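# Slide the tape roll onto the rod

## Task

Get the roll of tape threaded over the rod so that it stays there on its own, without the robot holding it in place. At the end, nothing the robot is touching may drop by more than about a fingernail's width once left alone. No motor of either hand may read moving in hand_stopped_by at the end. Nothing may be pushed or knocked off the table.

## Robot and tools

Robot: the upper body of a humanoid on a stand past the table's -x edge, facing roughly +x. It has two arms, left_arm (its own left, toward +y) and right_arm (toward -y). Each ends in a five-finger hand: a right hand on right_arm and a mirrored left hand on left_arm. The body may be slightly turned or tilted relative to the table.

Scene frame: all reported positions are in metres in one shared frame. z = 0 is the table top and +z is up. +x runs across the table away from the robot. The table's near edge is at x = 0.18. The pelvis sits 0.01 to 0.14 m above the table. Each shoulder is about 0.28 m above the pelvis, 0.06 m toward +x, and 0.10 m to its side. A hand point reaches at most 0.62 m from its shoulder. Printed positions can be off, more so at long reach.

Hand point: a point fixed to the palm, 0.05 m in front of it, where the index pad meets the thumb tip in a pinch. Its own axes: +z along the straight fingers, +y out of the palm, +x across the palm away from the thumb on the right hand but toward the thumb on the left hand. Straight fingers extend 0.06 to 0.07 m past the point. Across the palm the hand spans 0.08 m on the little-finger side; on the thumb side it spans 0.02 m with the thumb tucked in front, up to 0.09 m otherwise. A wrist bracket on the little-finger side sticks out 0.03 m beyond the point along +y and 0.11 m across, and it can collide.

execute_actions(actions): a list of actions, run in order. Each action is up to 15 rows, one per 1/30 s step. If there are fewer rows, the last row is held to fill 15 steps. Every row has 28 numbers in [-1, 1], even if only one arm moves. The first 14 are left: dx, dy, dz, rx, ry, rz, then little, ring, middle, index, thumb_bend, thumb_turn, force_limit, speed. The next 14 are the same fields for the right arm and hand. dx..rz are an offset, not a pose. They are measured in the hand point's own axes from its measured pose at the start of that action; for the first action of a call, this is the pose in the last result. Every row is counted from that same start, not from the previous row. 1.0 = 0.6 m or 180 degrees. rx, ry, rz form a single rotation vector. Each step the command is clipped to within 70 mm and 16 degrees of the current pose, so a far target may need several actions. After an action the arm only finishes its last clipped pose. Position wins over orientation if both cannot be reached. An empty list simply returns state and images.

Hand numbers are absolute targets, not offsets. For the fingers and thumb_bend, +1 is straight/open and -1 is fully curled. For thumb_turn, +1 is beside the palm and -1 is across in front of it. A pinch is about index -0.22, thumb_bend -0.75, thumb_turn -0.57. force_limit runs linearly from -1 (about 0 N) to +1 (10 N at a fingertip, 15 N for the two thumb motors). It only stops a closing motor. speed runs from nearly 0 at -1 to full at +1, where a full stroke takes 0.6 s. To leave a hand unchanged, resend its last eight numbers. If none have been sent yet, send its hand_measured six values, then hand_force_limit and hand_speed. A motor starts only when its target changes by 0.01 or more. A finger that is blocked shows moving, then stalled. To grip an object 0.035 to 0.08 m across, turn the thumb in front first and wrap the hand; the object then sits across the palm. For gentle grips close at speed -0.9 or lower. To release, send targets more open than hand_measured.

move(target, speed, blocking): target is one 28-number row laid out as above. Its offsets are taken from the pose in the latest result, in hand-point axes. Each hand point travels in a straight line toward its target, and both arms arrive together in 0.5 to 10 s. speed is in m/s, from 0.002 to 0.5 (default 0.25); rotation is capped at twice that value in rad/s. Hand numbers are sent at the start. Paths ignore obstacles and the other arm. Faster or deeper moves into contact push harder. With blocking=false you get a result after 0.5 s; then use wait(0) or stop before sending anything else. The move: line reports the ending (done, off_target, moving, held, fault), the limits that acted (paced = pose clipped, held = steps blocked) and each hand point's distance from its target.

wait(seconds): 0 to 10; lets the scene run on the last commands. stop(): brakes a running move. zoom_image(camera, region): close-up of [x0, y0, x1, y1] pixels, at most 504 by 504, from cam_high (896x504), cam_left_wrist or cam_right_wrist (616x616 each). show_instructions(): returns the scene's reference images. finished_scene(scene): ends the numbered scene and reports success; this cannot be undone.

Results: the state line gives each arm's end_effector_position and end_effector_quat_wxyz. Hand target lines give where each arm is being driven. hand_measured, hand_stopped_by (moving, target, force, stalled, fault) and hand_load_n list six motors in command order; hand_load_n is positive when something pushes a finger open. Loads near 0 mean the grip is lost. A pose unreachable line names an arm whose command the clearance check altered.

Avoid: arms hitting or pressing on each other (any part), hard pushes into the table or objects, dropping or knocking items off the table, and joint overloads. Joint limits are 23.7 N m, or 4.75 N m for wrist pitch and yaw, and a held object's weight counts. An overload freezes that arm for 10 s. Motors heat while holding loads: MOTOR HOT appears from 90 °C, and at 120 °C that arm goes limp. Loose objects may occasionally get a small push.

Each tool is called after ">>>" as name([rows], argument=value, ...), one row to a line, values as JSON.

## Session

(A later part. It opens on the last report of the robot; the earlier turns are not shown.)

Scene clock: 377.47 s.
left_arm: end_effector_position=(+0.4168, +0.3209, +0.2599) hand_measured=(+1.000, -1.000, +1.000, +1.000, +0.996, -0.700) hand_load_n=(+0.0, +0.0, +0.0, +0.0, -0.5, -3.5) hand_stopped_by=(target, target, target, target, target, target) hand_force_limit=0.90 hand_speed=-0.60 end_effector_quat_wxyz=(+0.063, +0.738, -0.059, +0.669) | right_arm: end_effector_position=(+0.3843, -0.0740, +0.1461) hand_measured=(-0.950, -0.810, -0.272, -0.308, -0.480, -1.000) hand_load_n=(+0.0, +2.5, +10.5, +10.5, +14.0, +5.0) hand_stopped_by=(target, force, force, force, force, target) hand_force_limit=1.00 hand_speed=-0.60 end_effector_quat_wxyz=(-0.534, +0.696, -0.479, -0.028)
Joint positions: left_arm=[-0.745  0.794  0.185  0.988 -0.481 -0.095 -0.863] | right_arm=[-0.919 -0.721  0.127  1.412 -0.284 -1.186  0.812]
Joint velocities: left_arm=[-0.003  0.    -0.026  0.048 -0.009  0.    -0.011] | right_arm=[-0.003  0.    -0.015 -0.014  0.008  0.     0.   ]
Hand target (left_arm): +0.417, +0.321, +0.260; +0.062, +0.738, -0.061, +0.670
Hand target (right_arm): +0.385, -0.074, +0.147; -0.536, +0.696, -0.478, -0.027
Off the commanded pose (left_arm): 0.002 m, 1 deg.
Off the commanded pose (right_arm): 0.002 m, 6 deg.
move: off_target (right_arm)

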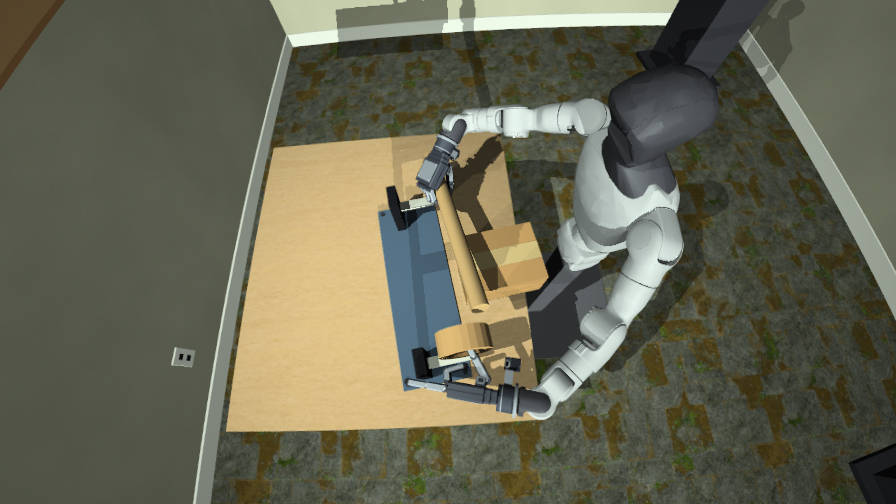

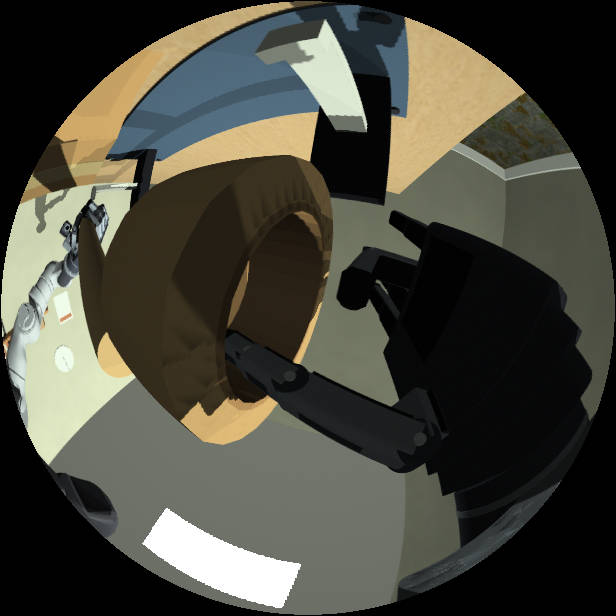

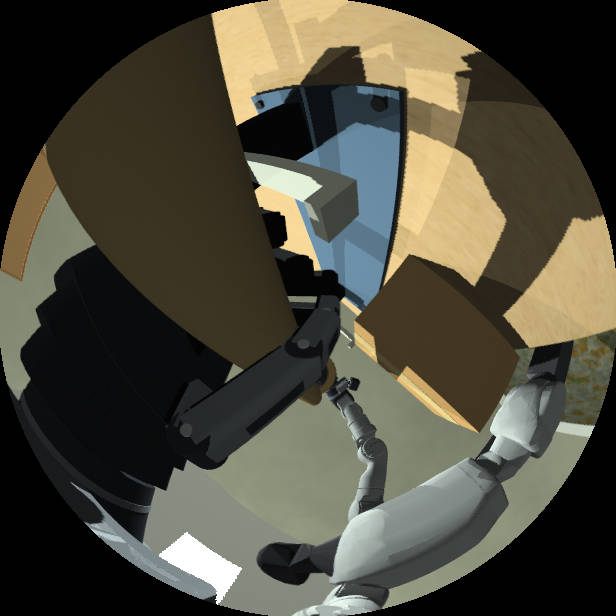

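>>> move(target=[0.03,0,-0.02,0,0,0,1,-1,1,1,1,-0.7,0.9,-0.6,0.01,-0.033,0.046,-0.008,0.014,-0.009,-0.95,-0.95,-0.95,-0.95,-0.95,-1,1,-0.6], speed=0.04)

>>> zoom_image(camera="cam_high", region=[340,150,620,400])

Scene clock: 387.97 s.
left_arm: end_effector_position=(+0.4069, +0.3211, +0.2794) hand_measured=(+1.000, -1.000, +1.000, +1.000, +0.996, -0.700) hand_load_n=(+0.0, +0.0, +0.0, +0.0, -0.5, -3.0) hand_stopped_by=(target, target, target, target, target, target) hand_force_limit=0.90 hand_speed=-0.60 end_effector_quat_wxyz=(+0.063, +0.738, -0.064, +0.669) | right_arm: end_effector_position=(+0.4142, -0.0562, +0.1459) hand_measured=(-0.950, -0.810, -0.272, -0.308, -0.480, -1.000) hand_load_n=(+0.0, +2.5, +10.5, +10.5, +14.0, +5.0) hand_stopped_by=(target, force, force, force, force, target) hand_force_limit=1.00 hand_speed=-0.60 end_effector_quat_wxyz=(-0.512, +0.706, -0.490, +0.003)
Joint positions: left_arm=[-0.639  0.842  0.227  0.734 -0.526  0.074 -0.823] | right_arm=[-1.031 -0.679  0.202  1.405 -0.398 -1.029  0.705]
Joint velocities: left_arm=[ 0.009  0.     0.002  0.    -0.002  0.005  0.   ] | right_arm=[-0.009  0.005  0.002  0.005 -0.025  0.     0.   ]
Hand target (left_arm): +0.407, +0.322, +0.280; +0.063, +0.738, -0.062, +0.669
Hand target (right_arm): +0.414, -0.056, +0.145; -0.510, +0.707, -0.490, +0.003
Off the commanded pose (left_arm): 0.002 m, 1 deg.
Off the commanded pose (right_arm): 0.001 m, 2 deg.
move: done

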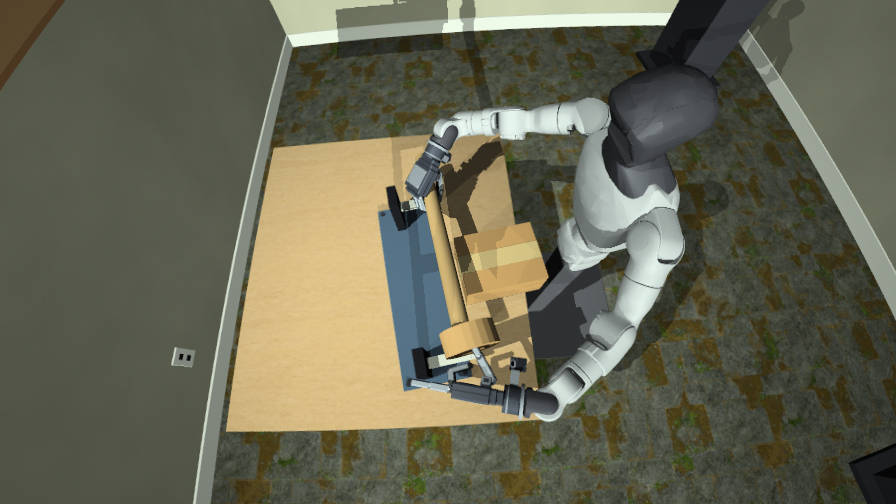

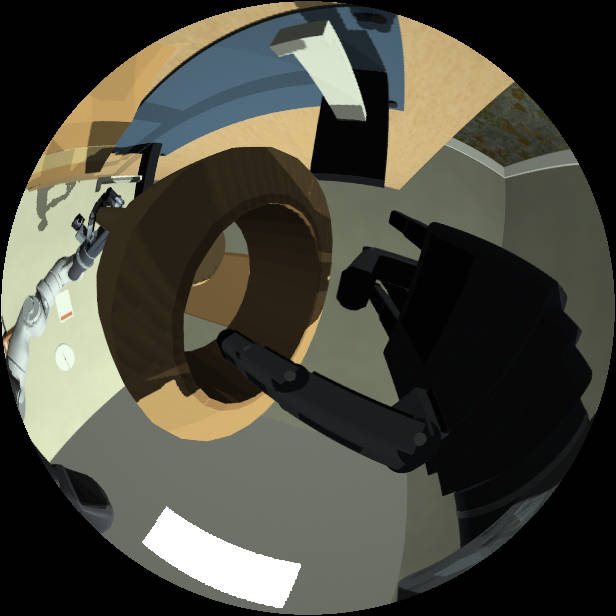

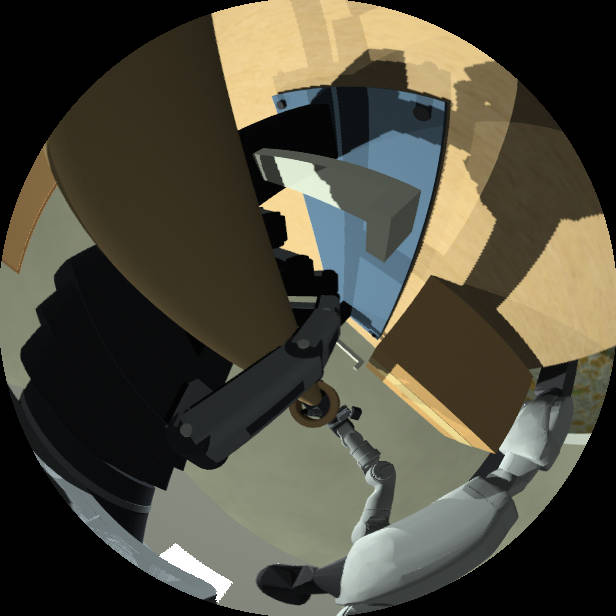

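Region (340, 150, 620, 400) of cam_high's 896x504 image, scaled by 1.800, with more detail than that image has; it fills the top 450 rows of this view, and the rest is white.

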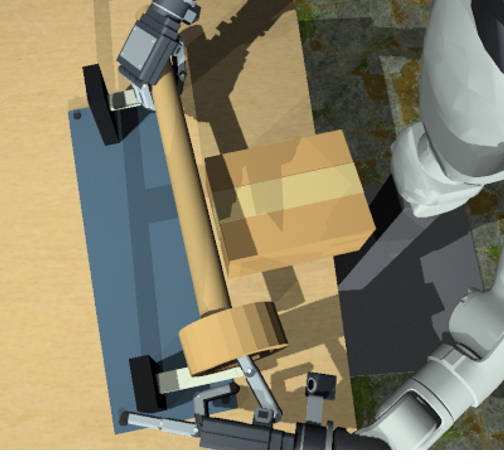

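>>> move(target=[0,0.025,0,0,0,0,1,-1,1,1,1,-0.7,0.9,-0.6,-0.062,-0.006,0.018,0,0,0,-0.95,-0.95,-0.95,-0.95,-0.95,-1,1,-0.6], speed=0.03)

>>> zoom_image(camera="cam_high", region=[400,260,560,400])

Scene clock: 393.87 s.
left_arm: end_effector_position=(+0.4036, +0.3130, +0.2813) hand_measured=(+1.000, -1.000, +1.000, +1.000, +0.996, -0.700) hand_load_n=(+0.0, +0.0, +0.0, +0.0, -0.5, -2.0) hand_stopped_by=(target, target, target, target, target, target) hand_force_limit=0.90 hand_speed=-0.60 end_effector_quat_wxyz=(+0.054, +0.738, -0.060, +0.669) | right_arm: end_effector_position=(+0.4043, -0.0326, +0.1554) hand_measured=(-0.950, -0.810, -0.272, -0.308, -0.480, -1.000) hand_load_n=(+0.0, +2.5, +10.5, +10.5, +14.0, +5.0) hand_stopped_by=(target, force, force, force, force, target) hand_force_limit=1.00 hand_speed=-0.60 end_effector_quat_wxyz=(-0.510, +0.716, -0.475, -0.040)
Joint positions: left_arm=[-0.548  0.828  0.252  0.551 -0.547  0.151 -0.736] | right_arm=[-1.024 -0.636  0.179  1.297 -0.312 -0.955  0.857]
Joint velocities: left_arm=[0.006 0.    0.003 0.021 0.005 0.005 0.016] | right_arm=[ 0.221 -0.015 -0.038 -0.483  0.101  0.281  0.095]
Hand target (left_arm): +0.403, +0.306, +0.279; +0.062, +0.739, -0.065, +0.667
Hand target (right_arm): +0.404, -0.024, +0.161; -0.522, +0.715, -0.464, -0.044
Off the commanded pose (left_arm): 0.007 m, 1 deg.
Off the commanded pose (right_arm): 0.012 m, 5 deg.
move: off_target (left_arm, right_arm)

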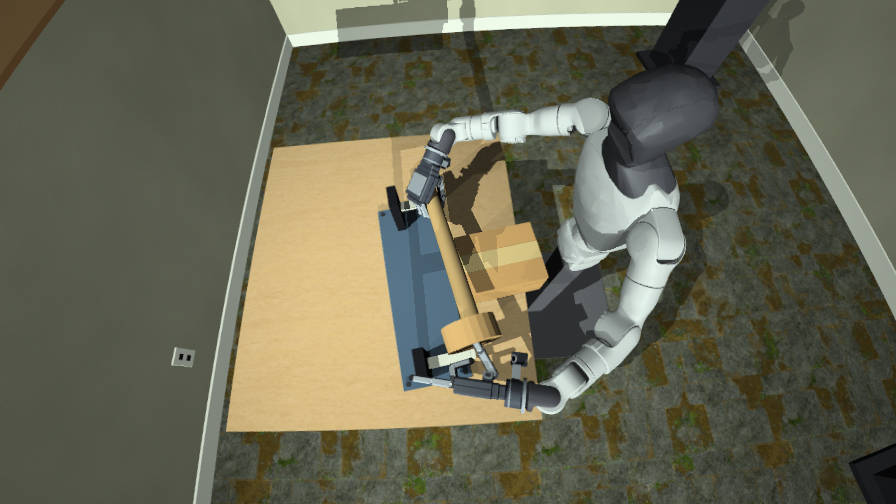

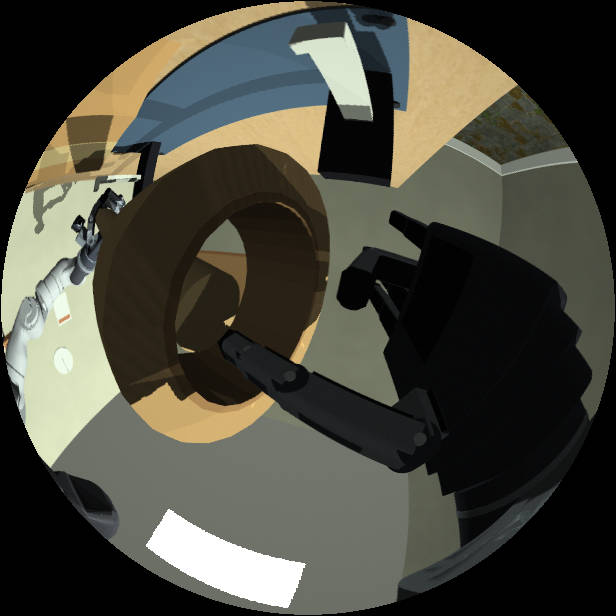

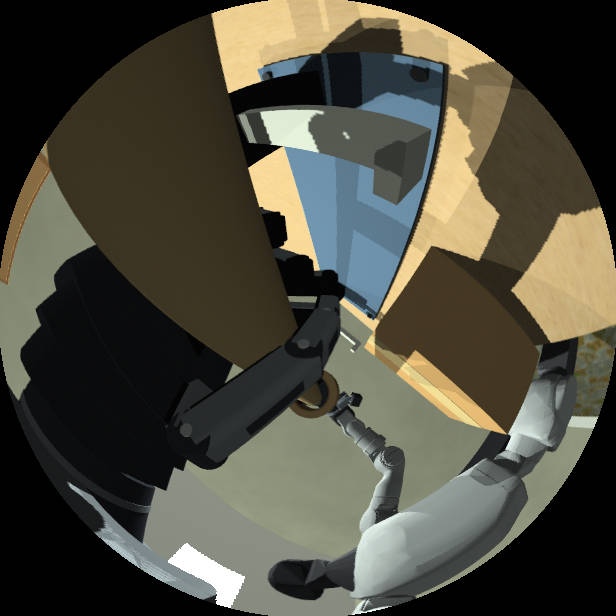

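Region (400, 260, 560, 400) of cam_high's 896x504 image, scaled by 3.150, with more detail than that image has; it fills the top 441 rows of this view, and the rest is white.

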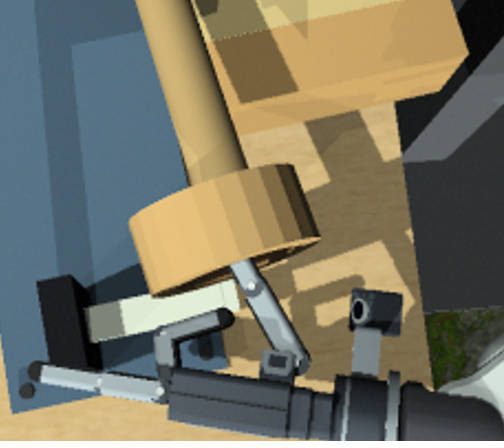

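>>> move(target=[-0.015,-0.01,0.035,0,0,0,-0.9,-1,1,1,1,-0.7,0.9,-0.6,0,0,0,0,0,0,-0.95,-0.95,-0.95,-0.95,-0.95,-1,1,-0.6], speed=0.03)

>>> move(target=[-0.01,0.025,0,0,0,0,-0.9,-1,1,1,1,-0.7,0.9,-0.6,-0.045,0.005,0.012,0,0,0,-0.95,-0.95,-0.95,-0.95,-0.95,-1,1,-0.6], speed=0.03)

>>> zoom_image(camera="cam_high", region=[400,260,560,400])

Scene clock: 401.90 s.
left_arm: end_effector_position=(+0.4238, +0.3160, +0.2692) hand_measured=(-0.900, -1.000, +1.000, +1.000, +0.996, -0.700) hand_load_n=(+0.0, +0.0, +0.0, +0.0, +0.5, -2.0) hand_stopped_by=(target, target, target, target, target, target) hand_force_limit=0.90 hand_speed=-0.60 end_effector_quat_wxyz=(+0.056, +0.738, -0.056, +0.670) | right_arm: end_effector_position=(+0.4050, -0.0353, +0.1533) hand_measured=(-0.950, -0.810, -0.272, -0.308, -0.480, -1.000) hand_load_n=(+0.0, +2.5, +10.5, +11.0, +14.0, +5.0) hand_stopped_by=(target, force, force, force, force, target) hand_force_limit=1.00 hand_speed=-0.60 end_effector_quat_wxyz=(-0.507, +0.713, -0.483, -0.039)
Joint positions: left_arm=[-0.72   0.79   0.187  0.855 -0.484 -0.002 -0.792] | right_arm=[-1.011 -0.639  0.174  1.28  -0.31  -0.932  0.861]
Joint velocities: left_arm=[-0.009  0.003 -0.012 -0.003 -0.014  0.     0.   ] | right_arm=[ 0.006  0.015  0.    -0.005 -0.011  0.     0.   ]
Hand target (left_arm): +0.425, +0.316, +0.270; +0.055, +0.738, -0.057, +0.670
Hand target (right_arm): +0.404, -0.033, +0.155; -0.510, +0.716, -0.475, -0.039
Off the commanded pose (left_arm): 0.001 m, 1 deg.
Off the commanded pose (right_arm): 0.003 m, 1 deg.
move: done

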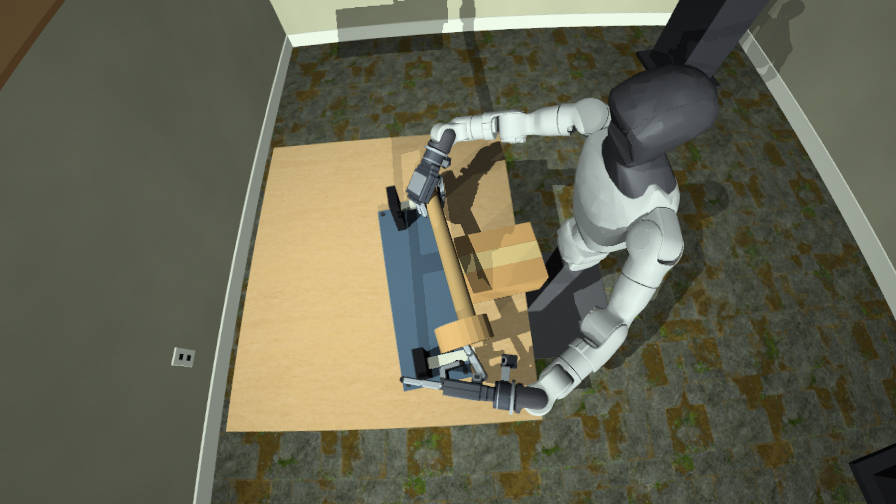

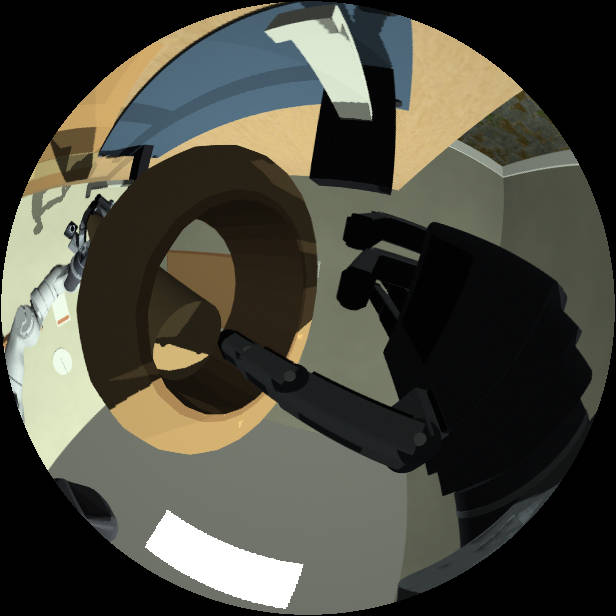

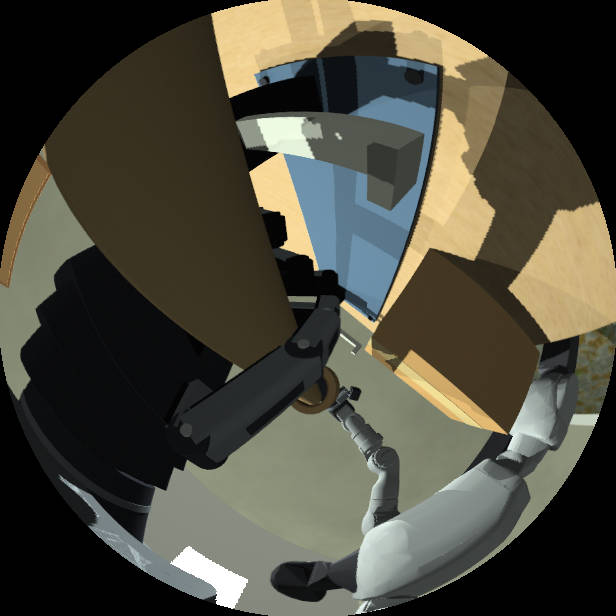

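Scene clock: 403.07 s.
left_arm: end_effector_position=(+0.4198, +0.3162, +0.2649) hand_measured=(-0.900, -1.000, +1.000, +1.000, +0.996, -0.700) hand_load_n=(+0.0, +0.0, +0.0, +0.0, -1.5, -2.0) hand_stopped_by=(target, target, target, target, target, target) hand_force_limit=0.90 hand_speed=-0.60 end_effector_quat_wxyz=(+0.037, +0.740, -0.044, +0.670) | right_arm: end_effector_position=(+0.3914, -0.0262, +0.1551) hand_measured=(-0.950, -0.810, -0.272, -0.308, -0.480, -1.000) hand_load_n=(+0.0, +2.5, +10.5, +9.5, +14.5, +4.5) hand_stopped_by=(target, force, force, force, force, target) hand_force_limit=1.00 hand_speed=-0.60 end_effector_quat_wxyz=(-0.490, +0.715, -0.497, -0.033)
Joint positions: left_arm=[-0.621  0.778  0.206  0.694 -0.5    0.053 -0.698] | right_arm=[-0.766 -0.649  0.117  0.685 -0.264 -0.536  0.952]
Joint velocities: left_arm=[ 0.008  0.011 -0.009 -0.002 -0.025  0.001  0.006] | right_arm=[ 0.     0.002 -0.017 -0.04  -0.006  0.021  0.005]
Hand target (left_arm): +0.420, +0.302, +0.263; +0.055, +0.739, -0.057, +0.669
Hand target (right_arm): +0.392, -0.014, +0.163; -0.507, +0.711, -0.485, -0.039
Off the commanded pose (left_arm): 0.015 m, 3 deg.
Off the commanded pose (right_arm): 0.016 m, 3 deg.
move: off_target (left_arm, right_arm)

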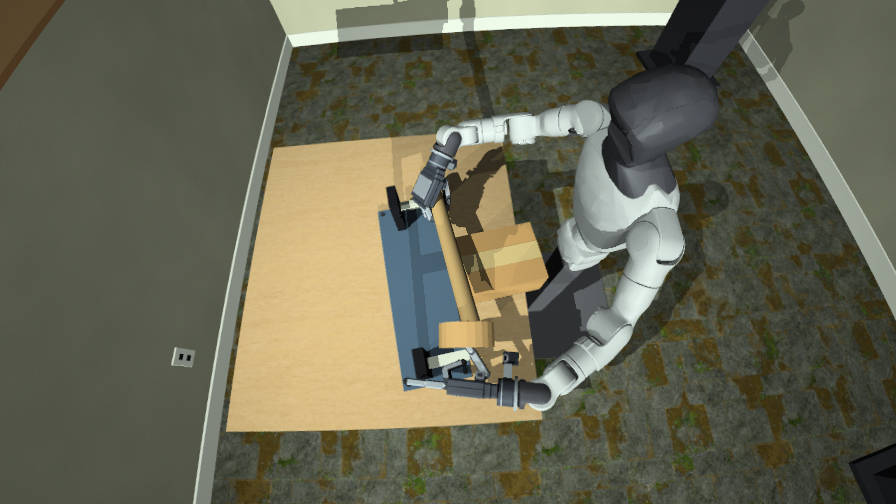

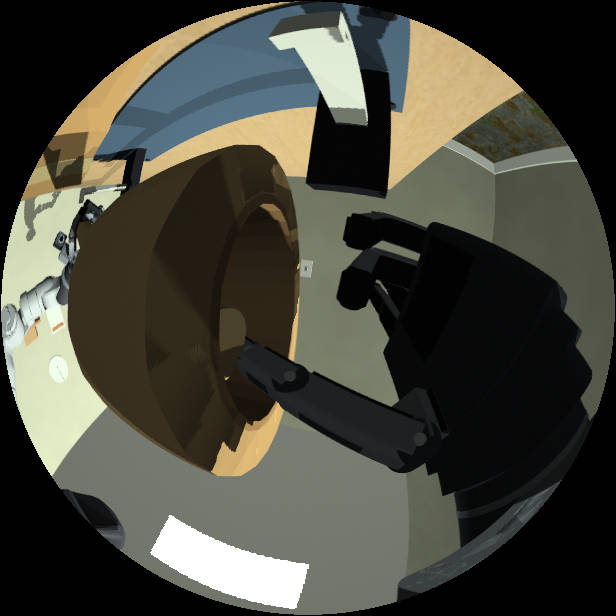

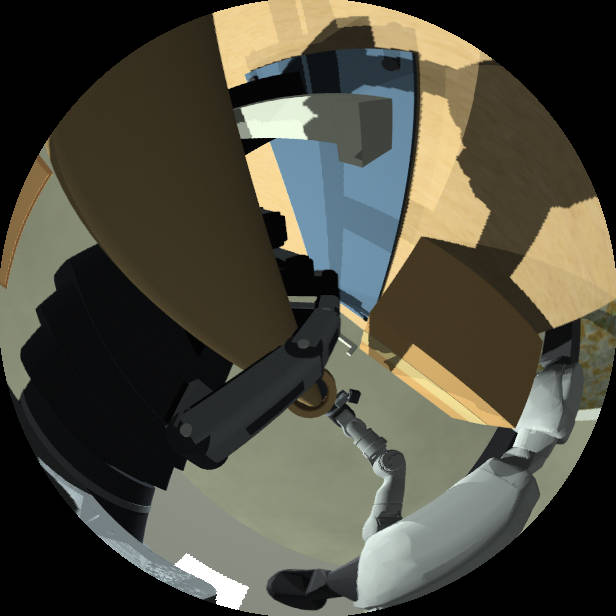

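Region (400, 260, 560, 400) of cam_high's 896x504 image, scaled by 3.150, with more detail than that image has; it fills the top 441 rows of this view, and the rest is white.

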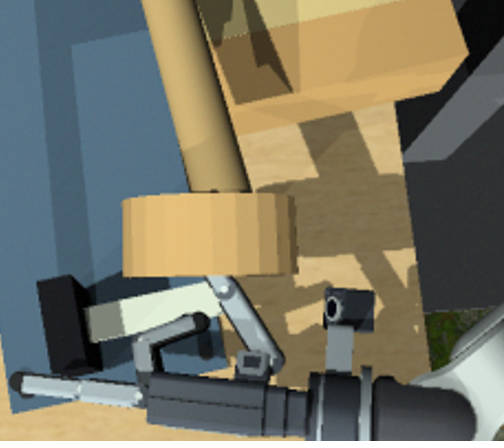

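>>> move(target=[-0.035,-0.01,0,0,0,0,-0.9,-1,1,1,1,-0.7,0.9,-0.6,-0.015,-0.018,-0.012,0.012,-0.02,0.016,-0.95,-0.95,-0.95,-0.95,-0.95,-1,1,-0.6], speed=0.03)

>>> zoom_image(camera="cam_high", region=[400,260,560,400])

Scene clock: 410.57 s.
left_arm: end_effector_position=(+0.4187, +0.3252, +0.2447) hand_measured=(-0.900, -1.000, +1.000, +1.000, +0.996, -0.700) hand_load_n=(+0.0, +0.0, +0.0, +0.0, +0.0, +0.0) hand_stopped_by=(target, target, target, target, target, target) hand_force_limit=0.90 hand_speed=-0.60 end_effector_quat_wxyz=(+0.036, +0.739, -0.038, +0.671) | right_arm: end_effector_position=(+0.3876, -0.0321, +0.1594) hand_measured=(-0.950, -0.810, -0.272, -0.308, -0.480, -1.000) hand_load_n=(+0.0, +2.5, +10.5, +11.0, +14.0, +5.0) hand_stopped_by=(target, force, force, force, force, target) hand_force_limit=1.00 hand_speed=-0.60 end_effector_quat_wxyz=(-0.497, +0.705, -0.504, -0.052)
Joint positions: left_arm=[-0.693  0.759  0.179  0.96  -0.485 -0.137 -0.772] | right_arm=[-0.761 -0.631  0.033  0.733 -0.256 -0.581  1.022]
Joint velocities: left_arm=[-0.002  0.006 -0.014  0.014  0.006 -0.013 -0.004] | right_arm=[ 0.008  0.018 -0.049  0.     0.003 -0.001  0.016]
Hand target (left_arm): +0.419, +0.324, +0.244; +0.037, +0.740, -0.041, +0.671
Hand target (right_arm): +0.392, -0.026, +0.171; -0.519, +0.692, -0.499, -0.055
Off the commanded pose (left_arm): 0.003 m, 1 deg.
Off the commanded pose (right_arm): 0.014 m, 3 deg.
move: off_target (right_arm)

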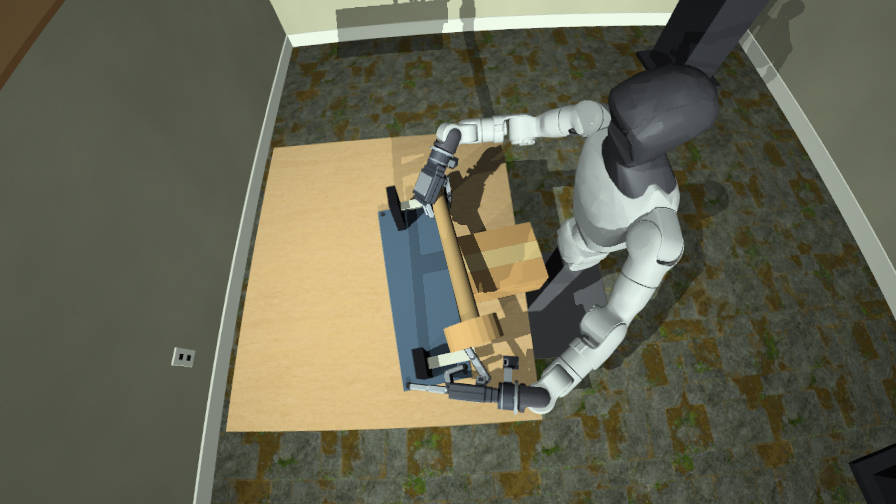

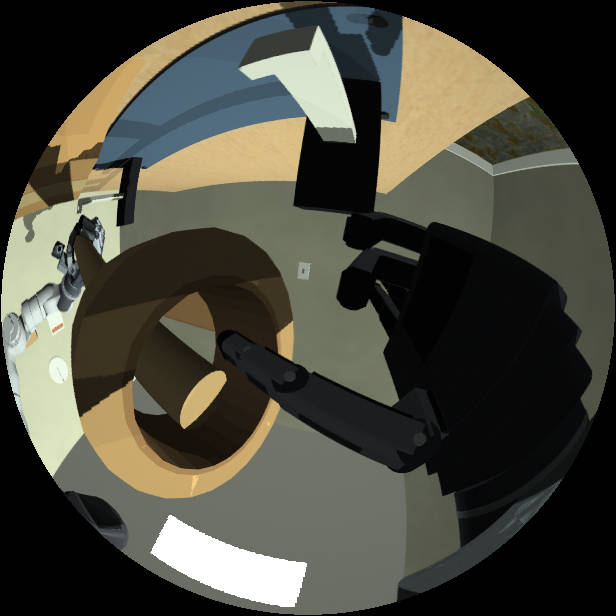

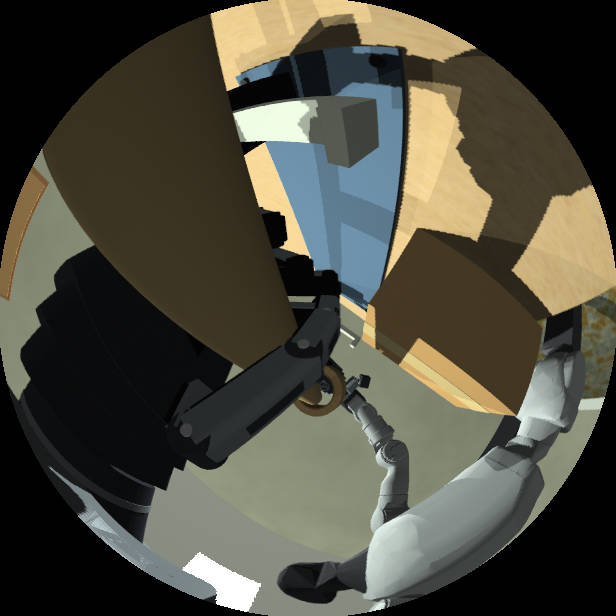

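Region (400, 260, 560, 400) of cam_high's 896x504 image, scaled by 3.150, with more detail than that image has; it fills the top 441 rows of this view, and the rest is white.

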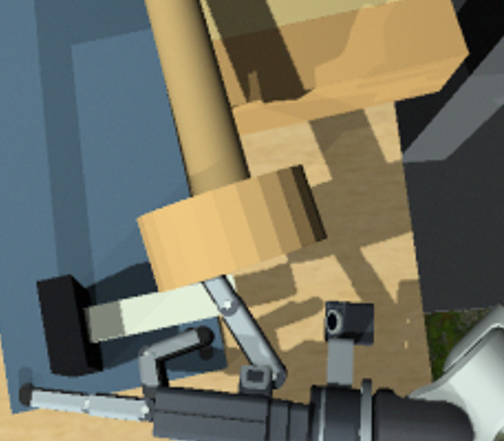

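>>> move(target=[0,-0.055,0.0,0,0,0,-0.9,-1,1,1,1,-0.7,0.9,-0.6,0.006,-0.003,0.02,0,0,0,-0.95,-0.95,-0.95,-0.95,-0.95,-1,1,-0.6], speed=0.03)

>>> zoom_image(camera="cam_high", region=[400,260,560,400])

Scene clock: 416.00 s.
left_arm: end_effector_position=(+0.4225, +0.3540, +0.2412) hand_measured=(-0.900, -1.000, +1.000, +1.000, +0.996, -0.700) hand_load_n=(+0.0, +0.0, +0.0, +0.0, +0.5, -1.5) hand_stopped_by=(target, target, target, target, target, target) hand_force_limit=0.90 hand_speed=-0.60 end_effector_quat_wxyz=(+0.017, +0.754, -0.015, +0.656) | right_arm: end_effector_position=(+0.3937, -0.0299, +0.1456) hand_measured=(-0.950, -0.810, -0.272, -0.308, -0.480, -1.000) hand_load_n=(+0.0, +2.0, +10.5, +11.0, +14.0, +5.5) hand_stopped_by=(target, force, force, force, force, target) hand_force_limit=1.00 hand_speed=-0.60 end_effector_quat_wxyz=(-0.484, +0.709, -0.511, -0.052)
Joint positions: left_arm=[-0.92   0.807  0.18   1.409 -0.396 -0.3   -0.862] | right_arm=[-0.836 -0.598  0.039  0.902 -0.335 -0.656  0.986]
Joint velocities: left_arm=[ 0.    -0.003  0.035  0.     0.023  0.009  0.015] | right_arm=[-0.009 -0.005  0.002  0.014  0.006 -0.023  0.   ]
Hand target (left_arm): +0.424, +0.357, +0.245; +0.013, +0.751, -0.012, +0.660
Hand target (right_arm): +0.396, -0.025, +0.152; -0.497, +0.705, -0.504, -0.053
Off the commanded pose (left_arm): 0.005 m, 4 deg.
Off the commanded pose (right_arm): 0.008 m, 2 deg.
move: off_target (left_arm, right_arm)

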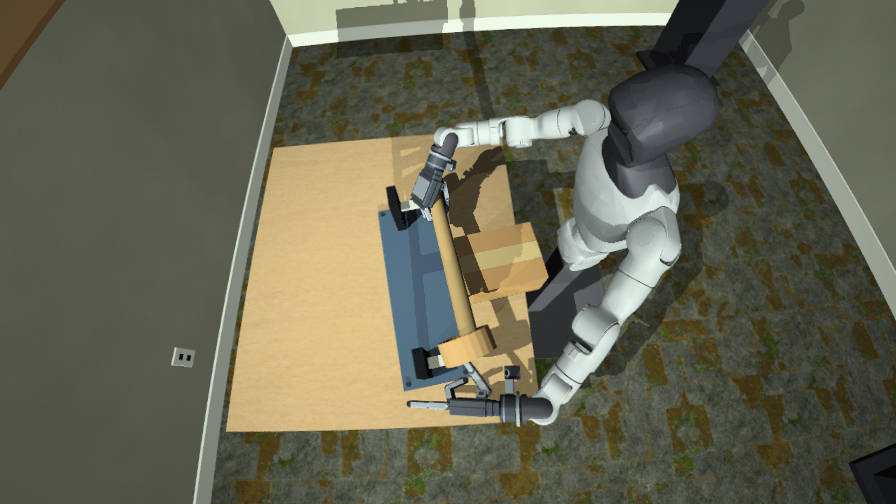

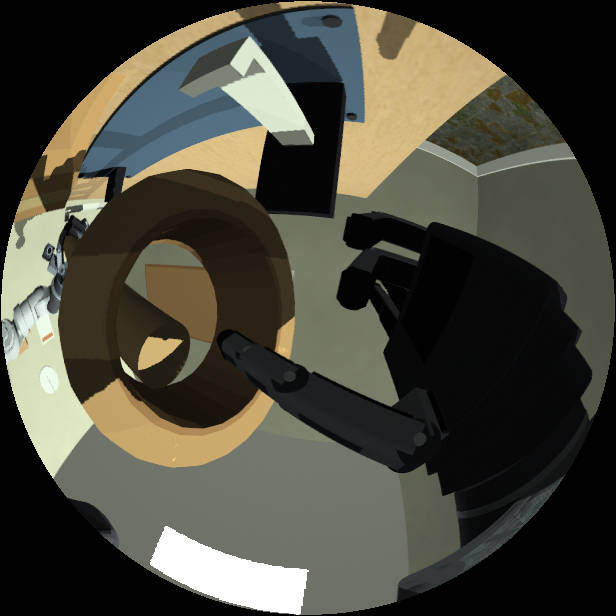

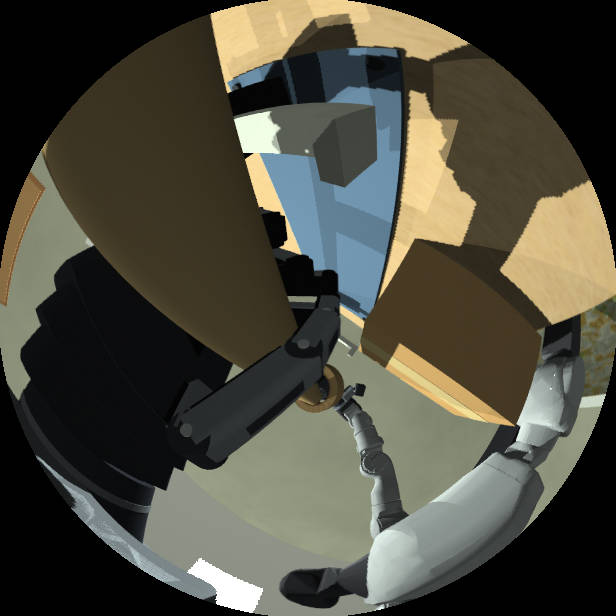

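Region (400, 260, 560, 400) of cam_high's 896x504 image, scaled by 3.150, with more detail than that image has; it fills the top 441 rows of this view, and the rest is white.

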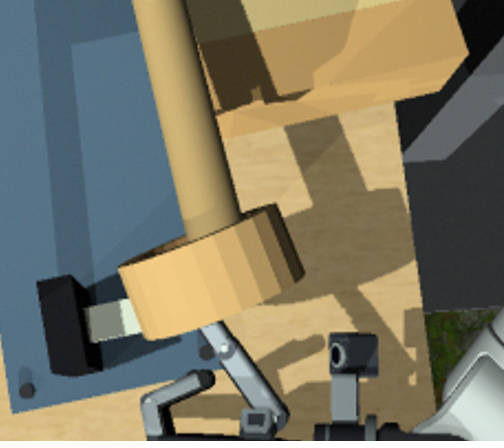

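>>> move(target=[0,0.035,0.008,0,0,0,-0.9,-1,1,1,1,-0.7,0.9,-0.6,-0.045,-0.04,0.02,0.012,-0.02,0.012,-0.95,-0.95,-0.95,-0.95,-0.95,-1,1,-0.6], speed=0.03)

>>> zoom_image(camera="cam_high", region=[400,260,560,400])

Scene clock: 426.13 s.
left_arm: end_effector_position=(+0.4250, +0.3380, +0.2407) hand_measured=(-0.900, -1.000, +1.000, +1.000, +0.996, -0.700) hand_load_n=(+0.0, +0.0, +0.0, +0.0, +0.0, -1.5) hand_stopped_by=(target, target, target, target, target, target) hand_force_limit=0.90 hand_speed=-0.60 end_effector_quat_wxyz=(+0.030, +0.744, -0.029, +0.667) | right_arm: end_effector_position=(+0.4063, -0.0072, +0.1673) hand_measured=(-0.950, -0.810, -0.272, -0.308, -0.480, -1.000) hand_load_n=(+0.0, +2.5, +10.5, +10.5, +14.0, +4.5) hand_stopped_by=(target, force, force, force, force, target) hand_force_limit=1.00 hand_speed=-0.60 end_effector_quat_wxyz=(-0.508, +0.688, -0.513, -0.068)
Joint positions: left_arm=[-0.907  0.77   0.177  1.388 -0.41  -0.333 -0.87 ] | right_arm=[-0.912 -0.551  0.018  0.937 -0.318 -0.611  0.997]
Joint velocities: left_arm=[ 0.048  0.    -0.017 -0.091 -0.032  0.044  0.   ] | right_arm=[-0.003  0.012 -0.005 -0.012 -0.006  0.     0.   ]
Hand target (left_arm): +0.426, +0.333, +0.240; +0.035, +0.744, -0.033, +0.667
Hand target (right_arm): +0.405, -0.003, +0.169; -0.512, +0.689, -0.508, -0.074
Off the commanded pose (left_arm): 0.005 m, 3 deg.
Off the commanded pose (right_arm): 0.006 m, 1 deg.
move: off_target (left_arm, right_arm)

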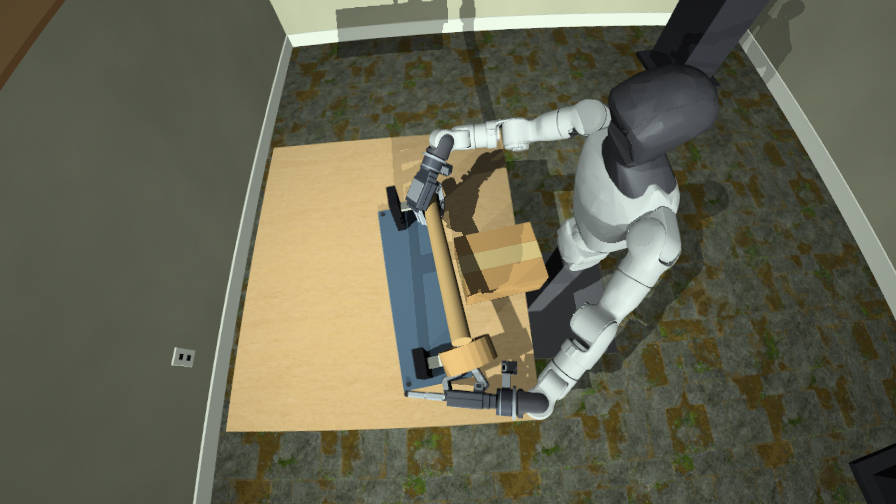

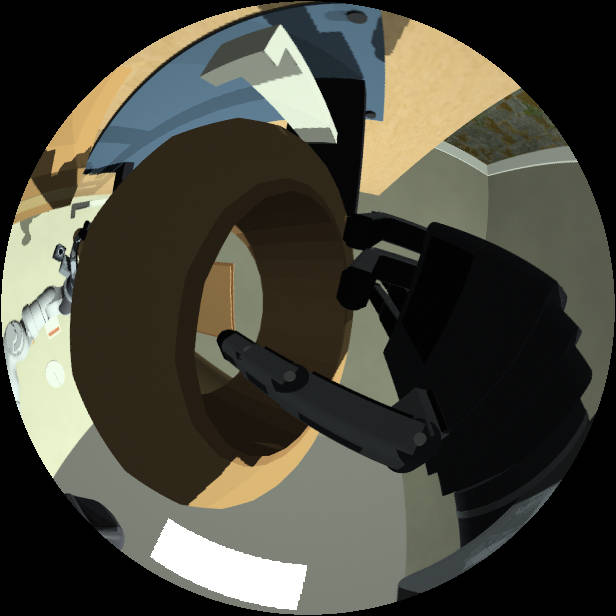

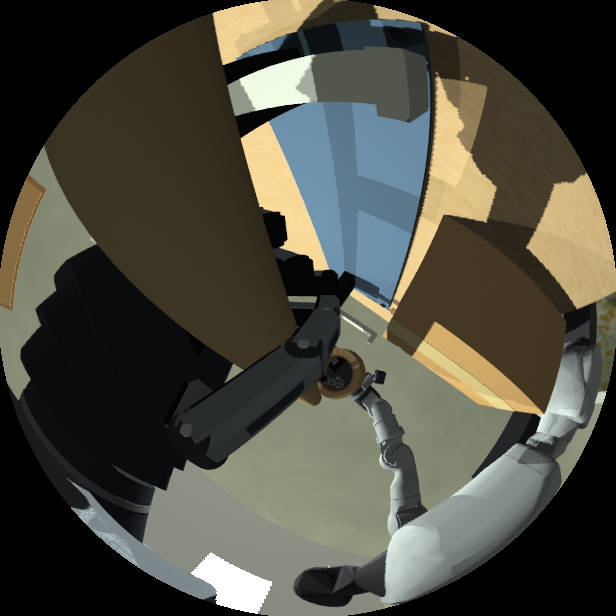

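Region (400, 260, 560, 400) of cam_high's 896x504 image, scaled by 3.150, with more detail than that image has; it fills the top 441 rows of this view, and the rest is white.

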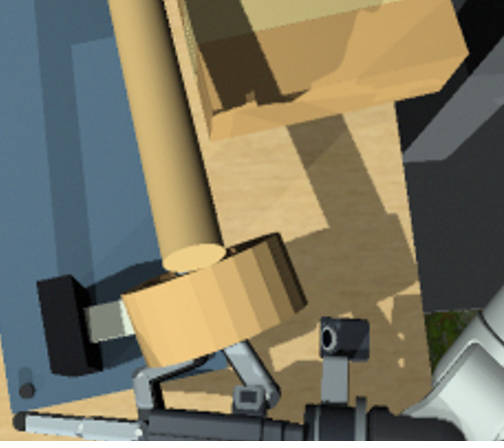

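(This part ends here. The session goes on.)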